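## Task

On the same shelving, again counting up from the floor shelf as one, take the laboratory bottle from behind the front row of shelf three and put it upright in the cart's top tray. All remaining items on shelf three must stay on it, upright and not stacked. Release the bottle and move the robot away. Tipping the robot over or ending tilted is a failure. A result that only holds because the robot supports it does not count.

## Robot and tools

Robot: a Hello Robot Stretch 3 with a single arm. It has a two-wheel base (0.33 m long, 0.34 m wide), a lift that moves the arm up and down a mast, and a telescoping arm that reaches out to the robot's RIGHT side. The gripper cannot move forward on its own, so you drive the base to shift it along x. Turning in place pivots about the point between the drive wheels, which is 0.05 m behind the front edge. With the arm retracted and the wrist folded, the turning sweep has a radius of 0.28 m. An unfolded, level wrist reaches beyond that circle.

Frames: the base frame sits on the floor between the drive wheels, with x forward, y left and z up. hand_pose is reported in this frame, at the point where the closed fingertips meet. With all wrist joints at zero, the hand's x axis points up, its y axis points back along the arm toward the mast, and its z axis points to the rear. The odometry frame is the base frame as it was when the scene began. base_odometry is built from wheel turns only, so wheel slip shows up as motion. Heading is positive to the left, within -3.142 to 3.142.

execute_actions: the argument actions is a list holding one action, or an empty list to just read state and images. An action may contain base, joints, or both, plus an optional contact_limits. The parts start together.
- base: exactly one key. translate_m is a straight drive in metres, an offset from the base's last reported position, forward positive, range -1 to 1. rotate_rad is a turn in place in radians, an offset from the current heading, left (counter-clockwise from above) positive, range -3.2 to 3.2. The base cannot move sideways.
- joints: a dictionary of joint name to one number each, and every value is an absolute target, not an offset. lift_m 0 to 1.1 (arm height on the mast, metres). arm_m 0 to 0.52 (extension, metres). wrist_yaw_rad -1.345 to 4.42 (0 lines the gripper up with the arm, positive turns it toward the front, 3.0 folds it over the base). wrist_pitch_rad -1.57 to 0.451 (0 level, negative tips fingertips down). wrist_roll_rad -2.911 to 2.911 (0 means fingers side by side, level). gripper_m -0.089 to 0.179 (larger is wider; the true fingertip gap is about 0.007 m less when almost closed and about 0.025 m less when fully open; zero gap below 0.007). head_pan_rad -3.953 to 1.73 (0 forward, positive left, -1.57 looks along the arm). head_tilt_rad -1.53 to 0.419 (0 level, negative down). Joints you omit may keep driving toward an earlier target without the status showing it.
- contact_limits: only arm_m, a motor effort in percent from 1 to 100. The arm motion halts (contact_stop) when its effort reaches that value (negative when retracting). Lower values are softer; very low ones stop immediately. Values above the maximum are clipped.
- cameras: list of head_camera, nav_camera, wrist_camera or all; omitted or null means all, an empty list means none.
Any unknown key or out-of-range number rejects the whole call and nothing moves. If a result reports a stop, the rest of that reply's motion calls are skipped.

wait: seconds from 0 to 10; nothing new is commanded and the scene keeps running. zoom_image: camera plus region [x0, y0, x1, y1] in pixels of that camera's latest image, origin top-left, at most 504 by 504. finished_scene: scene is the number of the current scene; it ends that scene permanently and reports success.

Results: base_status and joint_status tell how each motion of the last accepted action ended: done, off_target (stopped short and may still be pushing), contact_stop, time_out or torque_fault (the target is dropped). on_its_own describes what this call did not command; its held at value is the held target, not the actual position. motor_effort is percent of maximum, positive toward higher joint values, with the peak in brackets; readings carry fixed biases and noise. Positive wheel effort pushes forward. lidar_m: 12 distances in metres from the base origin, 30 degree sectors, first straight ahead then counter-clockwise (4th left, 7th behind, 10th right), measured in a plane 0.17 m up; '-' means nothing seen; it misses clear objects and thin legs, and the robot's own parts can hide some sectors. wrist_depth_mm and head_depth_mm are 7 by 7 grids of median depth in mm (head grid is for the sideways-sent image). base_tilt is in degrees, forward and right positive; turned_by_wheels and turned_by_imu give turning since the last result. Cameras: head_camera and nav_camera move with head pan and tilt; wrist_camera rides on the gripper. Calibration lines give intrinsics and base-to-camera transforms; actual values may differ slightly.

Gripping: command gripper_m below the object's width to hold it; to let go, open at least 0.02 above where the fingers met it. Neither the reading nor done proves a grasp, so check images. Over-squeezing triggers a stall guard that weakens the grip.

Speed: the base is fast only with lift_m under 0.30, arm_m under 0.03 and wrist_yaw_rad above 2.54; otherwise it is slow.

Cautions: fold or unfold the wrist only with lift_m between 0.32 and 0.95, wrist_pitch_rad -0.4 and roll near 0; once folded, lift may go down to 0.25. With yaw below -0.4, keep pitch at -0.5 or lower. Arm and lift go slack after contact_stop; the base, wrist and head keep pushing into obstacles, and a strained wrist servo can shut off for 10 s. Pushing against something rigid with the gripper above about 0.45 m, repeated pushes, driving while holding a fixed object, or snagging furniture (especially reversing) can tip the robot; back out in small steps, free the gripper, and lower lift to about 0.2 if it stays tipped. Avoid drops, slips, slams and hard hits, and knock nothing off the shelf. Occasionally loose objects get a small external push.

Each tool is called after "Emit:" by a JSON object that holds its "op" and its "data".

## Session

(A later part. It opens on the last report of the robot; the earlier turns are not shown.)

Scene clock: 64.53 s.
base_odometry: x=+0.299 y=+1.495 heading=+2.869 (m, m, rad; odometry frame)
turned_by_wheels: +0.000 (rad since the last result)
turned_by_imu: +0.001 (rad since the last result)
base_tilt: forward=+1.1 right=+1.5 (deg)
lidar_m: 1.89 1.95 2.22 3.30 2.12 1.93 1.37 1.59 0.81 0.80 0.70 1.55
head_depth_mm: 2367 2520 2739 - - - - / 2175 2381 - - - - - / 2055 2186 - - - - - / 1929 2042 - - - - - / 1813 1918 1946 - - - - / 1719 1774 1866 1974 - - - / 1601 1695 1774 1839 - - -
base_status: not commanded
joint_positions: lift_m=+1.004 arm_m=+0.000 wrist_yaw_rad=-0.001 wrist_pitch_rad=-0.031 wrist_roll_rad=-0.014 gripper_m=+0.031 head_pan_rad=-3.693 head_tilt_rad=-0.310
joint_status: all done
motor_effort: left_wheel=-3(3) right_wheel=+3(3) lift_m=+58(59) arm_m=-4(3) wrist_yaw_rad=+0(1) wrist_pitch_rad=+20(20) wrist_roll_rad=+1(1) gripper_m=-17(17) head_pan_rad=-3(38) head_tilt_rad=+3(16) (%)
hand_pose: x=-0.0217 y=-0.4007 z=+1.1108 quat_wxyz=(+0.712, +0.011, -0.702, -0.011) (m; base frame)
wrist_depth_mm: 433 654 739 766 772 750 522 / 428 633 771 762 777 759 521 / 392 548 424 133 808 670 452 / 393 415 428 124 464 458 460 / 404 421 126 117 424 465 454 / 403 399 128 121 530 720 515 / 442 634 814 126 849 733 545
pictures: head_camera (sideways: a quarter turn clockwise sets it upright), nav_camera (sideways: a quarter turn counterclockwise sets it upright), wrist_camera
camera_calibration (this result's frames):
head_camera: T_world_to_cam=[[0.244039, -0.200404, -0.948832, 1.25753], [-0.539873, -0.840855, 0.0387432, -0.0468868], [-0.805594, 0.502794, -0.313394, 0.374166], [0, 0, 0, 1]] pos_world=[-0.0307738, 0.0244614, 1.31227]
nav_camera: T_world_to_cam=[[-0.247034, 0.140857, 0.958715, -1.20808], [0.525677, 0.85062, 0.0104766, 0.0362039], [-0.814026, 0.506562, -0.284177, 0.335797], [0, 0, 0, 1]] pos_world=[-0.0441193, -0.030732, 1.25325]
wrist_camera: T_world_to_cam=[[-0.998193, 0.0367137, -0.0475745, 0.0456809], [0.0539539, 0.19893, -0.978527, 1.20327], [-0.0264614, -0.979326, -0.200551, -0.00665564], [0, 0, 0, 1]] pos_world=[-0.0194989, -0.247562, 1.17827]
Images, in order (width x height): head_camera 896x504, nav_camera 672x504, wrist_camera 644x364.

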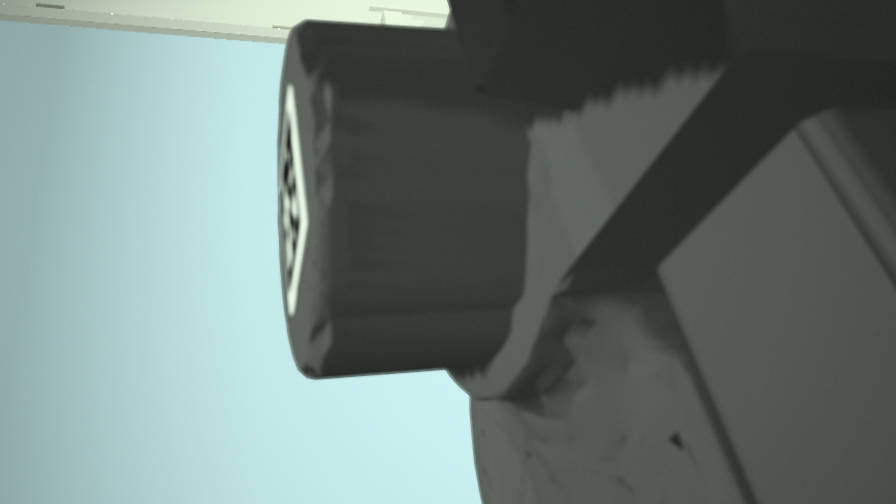

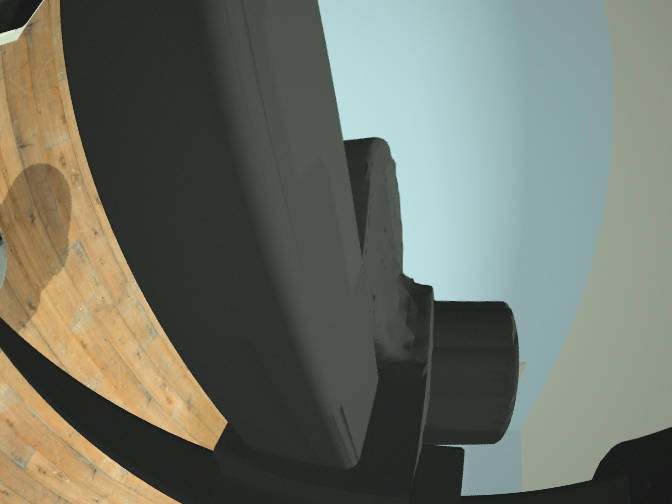

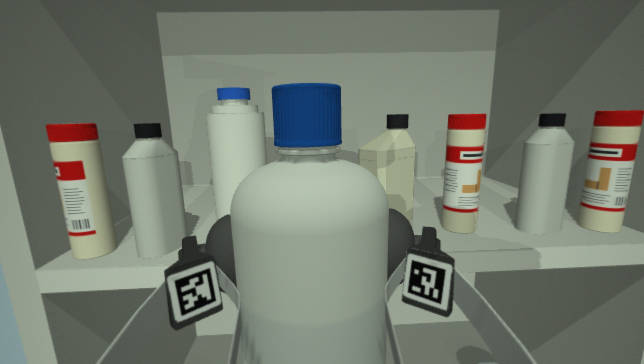

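Emit:
{"op": "execute_actions", "data": {"actions": [{"base":{"rotate_rad":-1.07},"joints":{"lift_m":0.85,"head_pan_rad":-2.9,"head_tilt_rad":-0.3}}], "cameras": ["head_camera"]}}

Emit:
{"op": "execute_actions", "data": {"actions": [{"base":{"translate_m":-1.0}}], "cameras": ["head_camera"]}}

Scene clock: 67.47 s.
base_odometry: x=+0.299 y=+1.495 heading=+1.799 (m, m, rad; odometry frame)
turned_by_wheels: -1.070 (rad since the last result)
turned_by_imu: -1.057 (rad since the last result)
base_tilt: forward=+1.1 right=+1.4 (deg)
lidar_m: 0.70 1.52 1.89 1.95 2.18 3.31 2.12 1.94 1.37 1.62 0.81 0.80
head_depth_mm: 3268 3501 3634 3684 2443 1827 1496 / 3218 3481 3756 3610 2439 1829 1459 / 2751 2909 3148 3281 2484 1828 1454 / 2466 2621 2737 2641 2364 1840 1470 / 2233 2318 2448 2471 2500 1862 1462 / 2020 2112 2206 2289 2357 1861 1473 / 1863 1926 2009 2113 2182 1870 1477
base_status: done
joint_positions: lift_m=+0.851 arm_m=+0.000 wrist_yaw_rad=-0.001 wrist_pitch_rad=-0.031 wrist_roll_rad=-0.014 gripper_m=+0.031 head_pan_rad=-2.907 head_tilt_rad=-0.310
joint_status: all done
motor_effort: left_wheel=+3(9) right_wheel=-3(8) lift_m=+16(54) arm_m=-4(4) wrist_yaw_rad=+0(0) wrist_pitch_rad=+20(20) wrist_roll_rad=+0(1) gripper_m=-17(17) head_pan_rad=+3(35) head_tilt_rad=+4(4) (%)
hand_pose: x=-0.0216 y=-0.4007 z=+0.9575 quat_wxyz=(+0.712, +0.011, -0.702, -0.011) (m; base frame)
wrist_depth_mm: 455 - - - - - - / 460 - - - - - - / 452 - - 133 - - - / 561 - - 124 - - - / 609 - 126 117 - - - / 661 558 128 121 - - - / 663 613 - 126 - - -
pictures: head_camera (sideways: a quarter turn clockwise sets it upright)
camera_calibration (this result's frames):
head_camera: T_world_to_cam=[[0.314081, 0.0309844, -0.94889, 1.25718], [0.213364, -0.976204, 0.0387468, -0.0514863], [-0.92511, -0.214628, -0.313219, 0.374667], [0, 0, 0, 1]] pos_world=[-0.0372638, -0.00880001, 1.31227]
Images, in order (width x height): head_camera 896x504.

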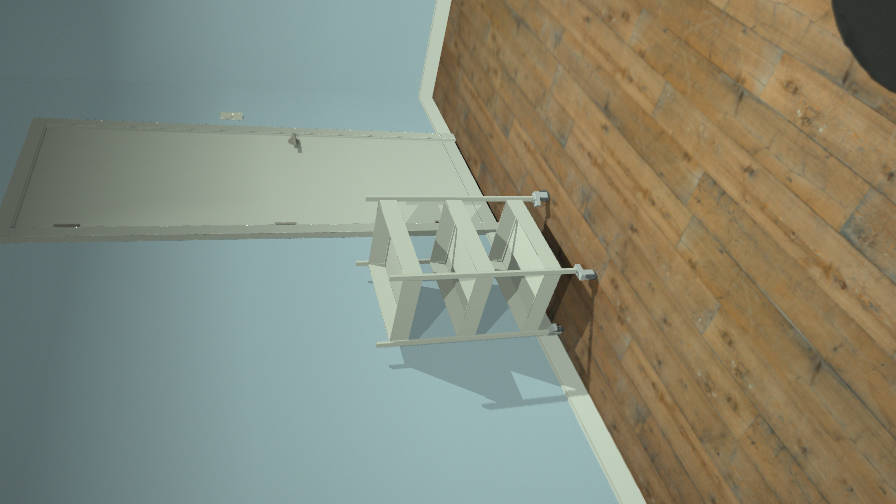

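Scene clock: 78.53 s.
base_odometry: x=+0.525 y=+0.520 heading=+1.799 (m, m, rad; odometry frame)
turned_by_wheels: +0.000 (rad since the last result)
turned_by_imu: +0.004 (rad since the last result)
base_tilt: forward=+1.1 right=+1.4 (deg)
lidar_m: 1.69 2.47 2.07 2.12 2.57 2.46 1.43 1.18 1.39 1.16 1.24 1.50
head_depth_mm: 2517 2634 2775 2887 2394 1821 1477 / 2361 2550 2759 3016 2441 1827 1466 / 2047 2191 2323 2479 2465 1848 1446 / 1830 1897 2043 2126 2157 1756 1465 / 1651 1733 1835 1808 1666 1661 1471 / 1501 1566 1657 1659 1479 1551 1455 / 1386 1438 1497 1535 1574 1650 1474
base_status: done
joint_positions: lift_m=+0.851 arm_m=+0.000 wrist_yaw_rad=-0.001 wrist_pitch_rad=-0.031 wrist_roll_rad=-0.014 gripper_m=+0.031 head_pan_rad=-2.907 head_tilt_rad=-0.309
joint_status: not commanded
motor_effort: left_wheel=+3(3) right_wheel=-3(8) lift_m=+15(15) arm_m=-3(3) wrist_yaw_rad=+0(0) wrist_pitch_rad=+20(20) wrist_roll_rad=+1(1) gripper_m=-17(17) head_pan_rad=+3(2) head_tilt_rad=+4(2) (%)
hand_pose: x=-0.0216 y=-0.4007 z=+0.9575 quat_wxyz=(+0.712, +0.011, -0.702, -0.011) (m; base frame)
wrist_depth_mm: - - - - - 916 832 / - - - - - 943 861 / - - - 133 - 981 892 / - - - 123 - - 905 / - - 126 117 - - 923 / - - 128 122 - - 959 / - - - 127 - - -
pictures: head_camera (sideways: a quarter turn clockwise sets it upright)
camera_calibration (this result's frames):
head_camera: T_world_to_cam=[[0.314026, 0.0309711, -0.948909, 1.25721], [0.213366, -0.976204, 0.038748, -0.0514878], [-0.925129, -0.214633, -0.313161, 0.374592], [0, 0, 0, 1]] pos_world=[-0.0372632, -0.00879987, 1.31228]
Images, in order (width x height): head_camera 896x504.

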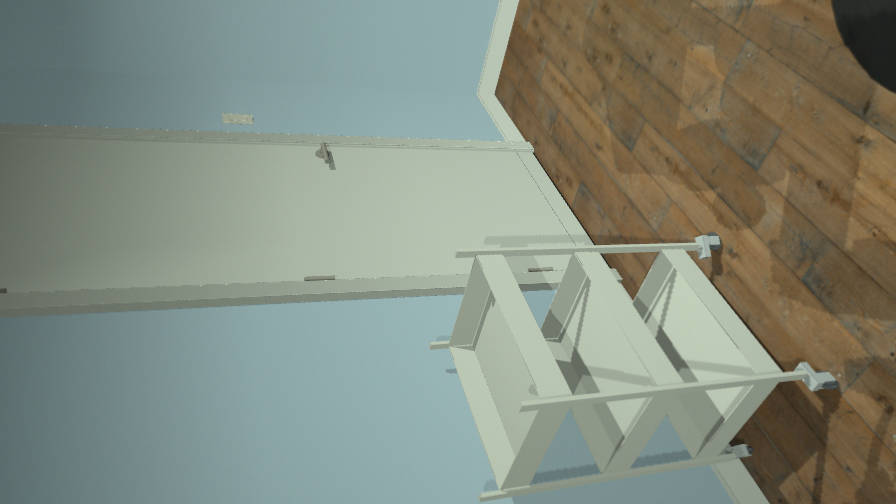

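Emit:
{"op": "execute_actions", "data": {"actions": [{"base":{"translate_m":-1.0}}], "cameras": []}}

Emit:
{"op": "execute_actions", "data": {"actions": [{"base":{"rotate_rad":-0.5},"joints":{"head_pan_rad":-1.57,"head_tilt_rad":-0.8}}], "cameras": ["head_camera"]}}

Scene clock: 89.97 s.
base_odometry: x=+0.752 y=-0.454 heading=+1.799 (m, m, rad; odometry frame)
turned_by_wheels: +0.000 (rad since the last result)
turned_by_imu: +0.004 (rad since the last result)
base_tilt: forward=+1.1 right=+1.4 (deg)
lidar_m: 2.66 2.95 2.53 2.60 1.66 1.59 1.31 0.53 0.50 0.52 1.27 1.67
head_depth_mm: 1707 1790 1891 1997 2130 1820 1503 / 1546 1669 1800 1944 2146 1811 1457 / 1325 1420 1509 1609 1751 1767 1468 / 1175 1250 1325 1402 1491 1594 1460 / 1065 1115 1178 1235 1311 1388 1430 / 965 1008 1051 1105 1157 1223 1292 / 882 903 956 1003 1053 1117 1136
base_status: done
joint_positions: lift_m=+0.851 arm_m=+0.000 wrist_yaw_rad=-0.001 wrist_pitch_rad=-0.031 wrist_roll_rad=-0.014 gripper_m=+0.031 head_pan_rad=-2.907 head_tilt_rad=-0.309
joint_status: not commanded
motor_effort: left_wheel=+3(4) right_wheel=-2(8) lift_m=+16(15) arm_m=-4(3) wrist_yaw_rad=+0(0) wrist_pitch_rad=+20(20) wrist_roll_rad=+1(1) gripper_m=-17(17) head_pan_rad=+3(4) head_tilt_rad=+4(4) (%)
hand_pose: x=-0.0216 y=-0.4007 z=+0.9575 quat_wxyz=(+0.712, +0.011, -0.702, -0.011) (m; base frame)
wrist_depth_mm: - 955 812 699 625 552 504 / - - 823 693 634 557 506 / - - 872 133 653 587 535 / - - 894 123 680 601 534 / - - 126 117 672 615 556 / - - 128 121 351 571 548 / - - - 126 479 495 494
pictures: none
No camera images: the call's "cameras" was empty. Leave "cameras" out to get every camera's image.

Scene clock: 91.73 s.
base_odometry: x=+0.752 y=-0.454 heading=+1.299 (m, m, rad; odometry frame)
turned_by_wheels: -0.500 (rad since the last result)
turned_by_imu: -0.494 (rad since the last result)
base_tilt: forward=+1.1 right=+1.4 (deg)
lidar_m: 1.67 2.65 2.93 2.53 2.61 1.65 1.59 1.28 0.52 0.50 0.53 1.30
head_depth_mm: 798 916 1076 1225 1463 - - / 792 908 983 844 1065 - 1077 / 786 903 980 482 - - 1097 / 788 904 975 460 - 1221 1114 / 783 896 977 829 999 1211 1132 / 779 894 981 826 1006 1281 1137 / 778 890 1036 1221 1447 1282 1131
base_status: done
joint_positions: lift_m=+0.851 arm_m=+0.000 wrist_yaw_rad=-0.001 wrist_pitch_rad=-0.031 wrist_roll_rad=-0.014 gripper_m=+0.031 head_pan_rad=-1.577 head_tilt_rad=-0.790
joint_status: all done
motor_effort: left_wheel=+3(10) right_wheel=-3(8) lift_m=+15(16) arm_m=-3(3) wrist_yaw_rad=+0(1) wrist_pitch_rad=+20(20) wrist_roll_rad=+1(1) gripper_m=-17(18) head_pan_rad=+3(37) head_tilt_rad=-4(23) (%)
hand_pose: x=-0.0216 y=-0.4007 z=+0.9575 quat_wxyz=(+0.712, +0.011, -0.702, -0.011) (m; base frame)
wrist_depth_mm: 599 606 607 620 616 624 611 / 615 633 625 616 638 630 626 / 634 645 658 133 652 673 663 / 660 662 659 124 680 693 683 / 673 695 126 117 699 716 695 / 706 717 128 121 316 730 728 / 727 733 471 126 495 742 774
pictures: head_camera (sideways: a quarter turn clockwise sets it upright)
camera_calibration (this result's frames):
head_camera: T_world_to_cam=[[0.0474396, 0.715334, -0.697171, 0.930572], [0.998817, -0.0414641, 0.025421, -0.0389085], [-0.010723, -0.697552, -0.716454, 0.893729], [0, 0, 0, 1]] pos_world=[0.00429991, -0.0438605, 1.29007]
Images, in order (width x height): head_camera 896x504.

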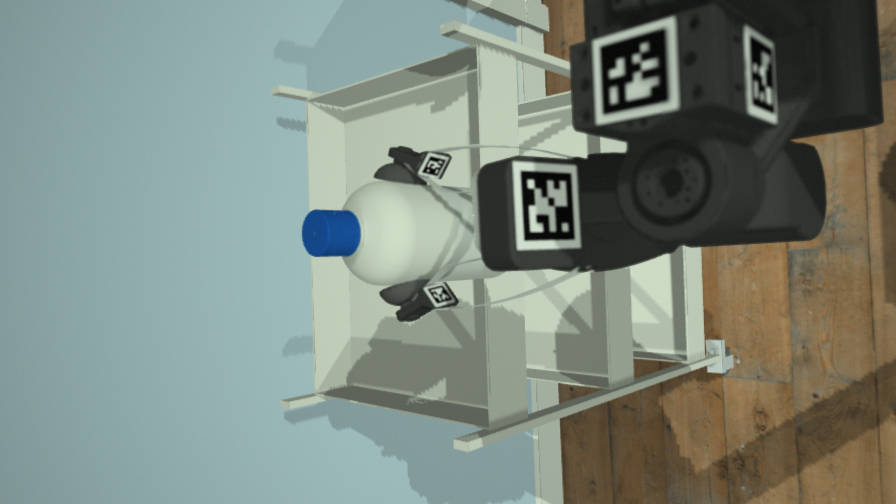

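Emit:
{"op": "execute_actions", "data": {"actions": [{"joints":{"arm_m":0.31}}], "cameras": []}}

Emit:
{"op": "execute_actions", "data": {"actions": [{"joints":{"lift_m":0.667}}], "cameras": []}}

Emit:
{"op": "execute_actions", "data": {"actions": [{"joints":{"wrist_pitch_rad":-0.07}}], "cameras": ["wrist_camera"]}}

Scene clock: 95.40 s.
base_odometry: x=+0.752 y=-0.454 heading=+1.299 (m, m, rad; odometry frame)
turned_by_wheels: +0.000 (rad since the last result)
turned_by_imu: +0.001 (rad since the last result)
base_tilt: forward=+1.1 right=+1.5 (deg)
lidar_m: 1.67 2.65 2.93 2.53 2.62 1.65 1.59 1.28 0.52 0.50 0.52 1.30
head_depth_mm: 794 918 1048 - - 1261 1121 / 794 888 - 832 1035 1229 1129 / 792 868 - 850 1036 1213 1127 / 784 658 950 847 1017 1218 1128 / 782 896 974 848 999 1220 1129 / 782 895 982 830 1004 1278 1131 / 776 893 1034 1218 1446 1279 1133
base_status: not commanded
joint_positions: lift_m=+0.851 arm_m=+0.310 wrist_yaw_rad=-0.001 wrist_pitch_rad=-0.031 wrist_roll_rad=-0.014 gripper_m=+0.031 head_pan_rad=-1.577 head_tilt_rad=-0.790
joint_status: all done
motor_effort: left_wheel=+3(3) right_wheel=-3(3) lift_m=+15(15) arm_m=+2(3) wrist_yaw_rad=+1(0) wrist_pitch_rad=+20(20) wrist_roll_rad=+0(1) gripper_m=-16(17) head_pan_rad=+3(3) head_tilt_rad=-3(4) (%)
hand_pose: x=-0.0216 y=-0.7100 z=+0.9575 quat_wxyz=(+0.712, +0.011, -0.702, -0.011) (m; base frame)
wrist_depth_mm: 322 326 329 330 338 339 341 / 333 334 339 340 347 349 351 / 342 347 353 133 359 362 371 / 356 363 360 124 370 376 380 / 372 375 126 116 378 389 394 / 383 390 128 121 269 401 410 / 400 406 405 126 417 425 426
pictures: none
No camera images: the call's "cameras" was empty. Leave "cameras" out to get every camera's image.

Scene clock: 97.90 s.
base_odometry: x=+0.752 y=-0.454 heading=+1.299 (m, m, rad; odometry frame)
turned_by_wheels: +0.000 (rad since the last result)
turned_by_imu: +0.000 (rad since the last result)
base_tilt: forward=+1.1 right=+1.5 (deg)
lidar_m: 1.66 2.65 2.94 2.53 2.62 1.65 1.59 1.27 0.52 0.50 0.53 1.30
head_depth_mm: 801 914 1068 1226 1427 1296 - / 792 911 981 848 - 1204 1126 / 789 906 977 - 1043 1216 1128 / 788 904 812 826 1025 1213 1125 / 781 897 977 851 996 1226 1134 / 780 891 980 827 1004 1280 1136 / 778 892 1041 1225 1445 1291 1135
base_status: not commanded
joint_positions: lift_m=+0.668 arm_m=+0.310 wrist_yaw_rad=-0.001 wrist_pitch_rad=-0.031 wrist_roll_rad=-0.014 gripper_m=+0.031 head_pan_rad=-1.577 head_tilt_rad=-0.790
joint_status: all done
motor_effort: left_wheel=+3(3) right_wheel=-3(3) lift_m=+14(14) arm_m=+2(2) wrist_yaw_rad=+0(1) wrist_pitch_rad=+20(20) wrist_roll_rad=+0(0) gripper_m=-17(18) head_pan_rad=+2(3) head_tilt_rad=-3(4) (%)
hand_pose: x=-0.0216 y=-0.7100 z=+0.7743 quat_wxyz=(+0.712, +0.011, -0.702, -0.012) (m; base frame)
wrist_depth_mm: 323 324 331 332 338 339 344 / 334 339 341 339 347 352 353 / 347 346 351 133 359 362 368 / 356 363 360 124 372 374 379 / 365 367 126 117 293 300 391 / 251 294 128 121 209 303 242 / 239 253 228 126 241 243 232
pictures: none
No camera images: the call's "cameras" was empty. Leave "cameras" out to get every camera's image.

Scene clock: 98.60 s.
base_odometry: x=+0.752 y=-0.454 heading=+1.299 (m, m, rad; odometry frame)
turned_by_wheels: +0.000 (rad since the last result)
turned_by_imu: +0.000 (rad since the last result)
base_tilt: forward=+1.1 right=+1.5 (deg)
lidar_m: 1.67 2.65 2.94 2.53 2.62 1.65 1.59 1.28 0.52 0.51 0.52 1.30
head_depth_mm: 795 915 1073 1224 1423 1291 - / 791 912 984 848 - 1225 1130 / 789 900 976 - 1039 1216 1133 / 784 901 950 823 1021 1221 1130 / 783 896 978 849 1003 1211 1129 / 783 894 979 830 968 1282 1131 / 776 891 1045 1252 1443 1284 1131
base_status: not commanded
joint_positions: lift_m=+0.668 arm_m=+0.310 wrist_yaw_rad=-0.001 wrist_pitch_rad=-0.071 wrist_roll_rad=-0.014 gripper_m=+0.031 head_pan_rad=-1.577 head_tilt_rad=-0.790
joint_status: all done
motor_effort: left_wheel=+3(3) right_wheel=-3(3) lift_m=+15(15) arm_m=+2(2) wrist_yaw_rad=+1(0) wrist_pitch_rad=+0(20) wrist_roll_rad=+1(1) gripper_m=-18(17) head_pan_rad=+3(2) head_tilt_rad=-4(4) (%)
hand_pose: x=-0.0216 y=-0.7085 z=+0.7643 quat_wxyz=(+0.712, +0.025, -0.702, -0.025) (m; base frame)
wrist_depth_mm: 319 319 323 329 329 333 337 / 334 330 337 339 347 349 354 / 346 349 351 132 356 361 369 / 354 361 361 123 373 375 383 / 369 293 125 117 291 295 281 / 251 300 128 121 148 288 243 / 231 238 216 126 226 230 222
pictures: wrist_camera
camera_calibration (this result's frames):
wrist_camera: T_world_to_cam=[[-0.998196, 0.0384711, -0.0460965, 0.0406472], [0.0539564, 0.238006, -0.969764, 0.946457], [-0.0263366, -0.970502, -0.239652, -0.341495], [0, 0, 0, 1]] pos_world=[-0.0194874, -0.558248, 0.837873]
Images, in order (width x height): wrist_camera 644x364.

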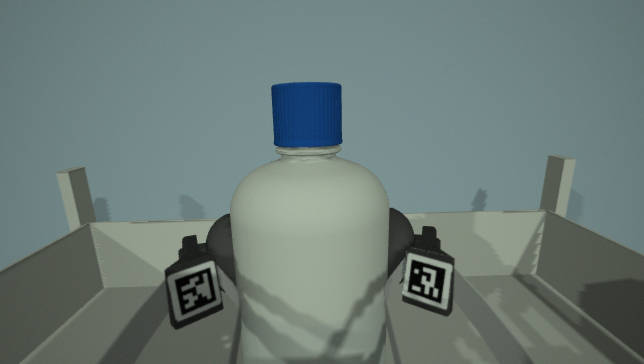

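Emit:
{"op": "execute_actions", "data": {"actions": [{"joints":{"gripper_m":0.12}}], "cameras": []}}

Emit:
{"op": "execute_actions", "data": {"actions": [{"joints":{"lift_m":0.71,"wrist_pitch_rad":0.0}}], "cameras": []}}

Emit:
{"op": "execute_actions", "data": {"actions": [{"joints":{"arm_m":0.0}}], "cameras": ["wrist_camera","head_camera"]}}

Scene clock: 100.23 s.
base_odometry: x=+0.752 y=-0.454 heading=+1.299 (m, m, rad; odometry frame)
turned_by_wheels: +0.000 (rad since the last result)
turned_by_imu: +0.000 (rad since the last result)
base_tilt: forward=+1.1 right=+1.5 (deg)
lidar_m: 1.66 2.64 2.94 2.53 2.62 1.65 1.59 1.27 0.52 0.51 0.53 1.30
head_depth_mm: 795 911 1071 1227 1428 1290 - / 790 909 984 846 - 1202 1123 / 791 901 980 - 1040 1207 1127 / 787 898 963 823 1020 1215 1125 / 785 899 977 850 998 1206 1131 / 779 895 972 829 970 1282 1126 / 781 887 1039 1219 1441 1286 1136
base_status: not commanded
joint_positions: lift_m=+0.668 arm_m=+0.310 wrist_yaw_rad=-0.001 wrist_pitch_rad=-0.087 wrist_roll_rad=-0.014 gripper_m=+0.120 head_pan_rad=-1.577 head_tilt_rad=-0.790
joint_status: all done
motor_effort: left_wheel=+2(3) right_wheel=-3(3) lift_m=+15(16) arm_m=+2(2) wrist_yaw_rad=+1(0) wrist_pitch_rad=+6(6) wrist_roll_rad=+0(0) gripper_m=+1(80) head_pan_rad=+2(3) head_tilt_rad=-4(4) (%)
hand_pose: x=-0.0216 y=-0.7078 z=+0.7601 quat_wxyz=(+0.711, +0.031, -0.701, -0.031) (m; base frame)
wrist_depth_mm: 319 319 319 325 330 329 334 / 331 332 338 334 342 343 351 / 344 349 347 134 358 361 363 / 360 366 357 122 375 380 380 / 282 293 286 118 296 299 265 / 250 - 262 125 270 296 242 / 229 220 213 131 224 223 222
pictures: none
No camera images: the call's "cameras" was empty. Leave "cameras" out to get every camera's image.

Scene clock: 101.43 s.
base_odometry: x=+0.752 y=-0.454 heading=+1.299 (m, m, rad; odometry frame)
turned_by_wheels: +0.000 (rad since the last result)
turned_by_imu: +0.000 (rad since the last result)
base_tilt: forward=+1.1 right=+1.5 (deg)
lidar_m: 1.67 2.65 2.94 2.53 2.63 1.65 1.59 1.28 0.52 0.50 0.53 1.31
head_depth_mm: 798 911 1073 1226 1449 - - / 790 907 978 848 1043 1212 1128 / 789 904 987 - 1042 1205 1132 / 784 899 986 786 1020 1211 1126 / 781 898 980 847 1000 1211 1132 / 778 894 976 827 966 1277 1133 / 778 891 1037 1218 1458 1281 1135
base_status: not commanded
joint_positions: lift_m=+0.709 arm_m=+0.310 wrist_yaw_rad=-0.001 wrist_pitch_rad=-0.023 wrist_roll_rad=-0.014 gripper_m=+0.120 head_pan_rad=-1.577 head_tilt_rad=-0.790
joint_status: all done
motor_effort: left_wheel=+3(3) right_wheel=-3(3) lift_m=+56(61) arm_m=+2(2) wrist_yaw_rad=+0(1) wrist_pitch_rad=+8(10) wrist_roll_rad=+1(0) gripper_m=-1(1) head_pan_rad=+2(3) head_tilt_rad=-3(3) (%)
hand_pose: x=-0.0216 y=-0.7103 z=+0.8179 quat_wxyz=(+0.712, +0.008, -0.702, -0.009) (m; base frame)
wrist_depth_mm: 324 329 329 334 335 338 340 / 334 336 339 341 346 352 356 / 347 347 353 354 356 360 364 / 358 359 363 362 368 373 379 / 366 369 373 143 384 387 393 / 382 - 300 141 306 305 405 / 251 303 290 129 308 298 244
pictures: none
No camera images: the call's "cameras" was empty. Leave "cameras" out to get every camera's image.

Scene clock: 104.93 s.
base_odometry: x=+0.752 y=-0.454 heading=+1.299 (m, m, rad; odometry frame)
turned_by_wheels: +0.000 (rad since the last result)
turned_by_imu: +0.001 (rad since the last result)
base_tilt: forward=+1.1 right=+1.5 (deg)
lidar_m: 1.67 2.64 2.94 2.53 2.62 1.65 1.59 1.28 0.52 0.50 0.52 1.30
head_depth_mm: 797 913 1072 1223 1434 1290 - / 795 910 986 844 1038 1248 - / 788 908 977 848 1019 1208 - / 785 903 944 845 1018 1219 1124 / 784 898 979 848 993 1210 1131 / 780 890 983 832 970 1287 1137 / 779 890 1042 1252 1438 1283 1134
base_status: not commanded
joint_positions: lift_m=+0.709 arm_m=+0.000 wrist_yaw_rad=-0.001 wrist_pitch_rad=-0.023 wrist_roll_rad=-0.014 gripper_m=+0.120 head_pan_rad=-1.577 head_tilt_rad=-0.790
joint_status: all done
motor_effort: left_wheel=+3(3) right_wheel=-3(3) lift_m=+56(56) arm_m=-3(3) wrist_yaw_rad=+0(1) wrist_pitch_rad=+8(8) wrist_roll_rad=+1(1) gripper_m=-1(0) head_pan_rad=+3(3) head_tilt_rad=-3(3) (%)
hand_pose: x=-0.0216 y=-0.4009 z=+0.8179 quat_wxyz=(+0.712, +0.008, -0.702, -0.009) (m; base frame)
wrist_depth_mm: 601 601 612 612 619 622 609 / 616 621 630 645 648 642 638 / 634 651 649 648 675 657 645 / 660 672 667 600 677 685 656 / 686 696 581 460 580 709 712 / 689 - 417 406 287 300 735 / 727 291 289 290 293 294 774
pictures: head_camera (sideways: a quarter turn clockwise sets it upright), wrist_camera
camera_calibration (this result's frames):
head_camera: T_world_to_cam=[[0.0472383, 0.715561, -0.696951, 0.930287], [0.998828, -0.041189, 0.0254103, -0.0388945], [-0.0105241, -0.697335, -0.716669, 0.894007], [0, 0, 0, 1]] pos_world=[0.00431236, -0.0438574, 1.29006]
wrist_camera: T_world_to_cam=[[-0.998199, 0.0361645, -0.047857, 0.0318125], [0.0539133, 0.191138, -0.980081, 0.914919], [-0.0262968, -0.980897, -0.192744, -0.0726418], [0, 0, 0, 1]] pos_world=[-0.0194813, -0.247281, 0.884216]
Images, in order (width x height): head_camera 896x504, wrist_camera 644x364.

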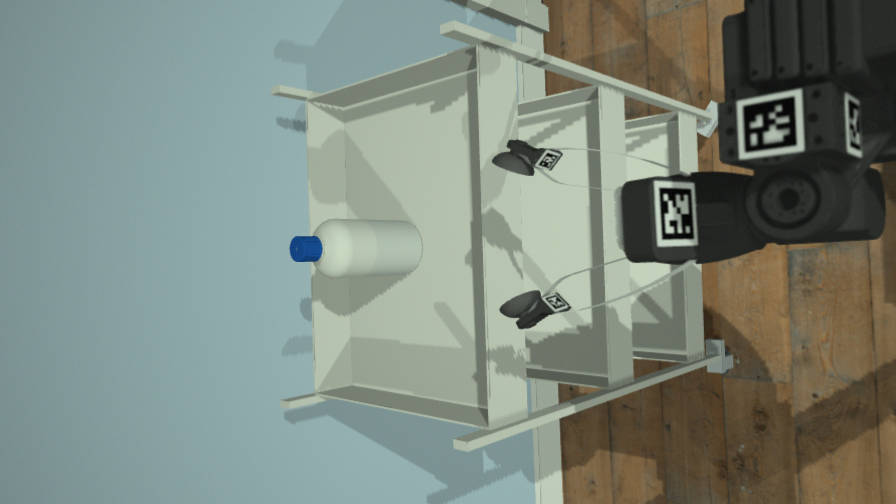

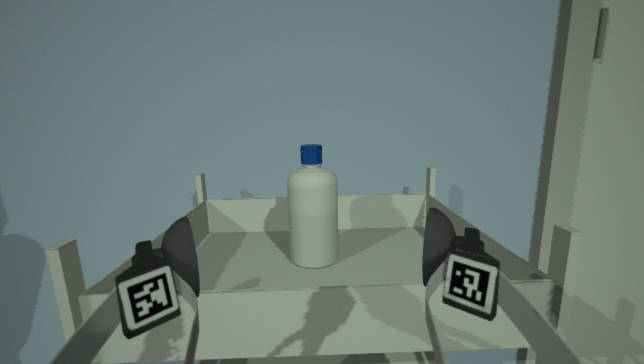

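Emit:
{"op": "finished_scene", "data": {"scene": 2}}

The scene is finished: the task was done.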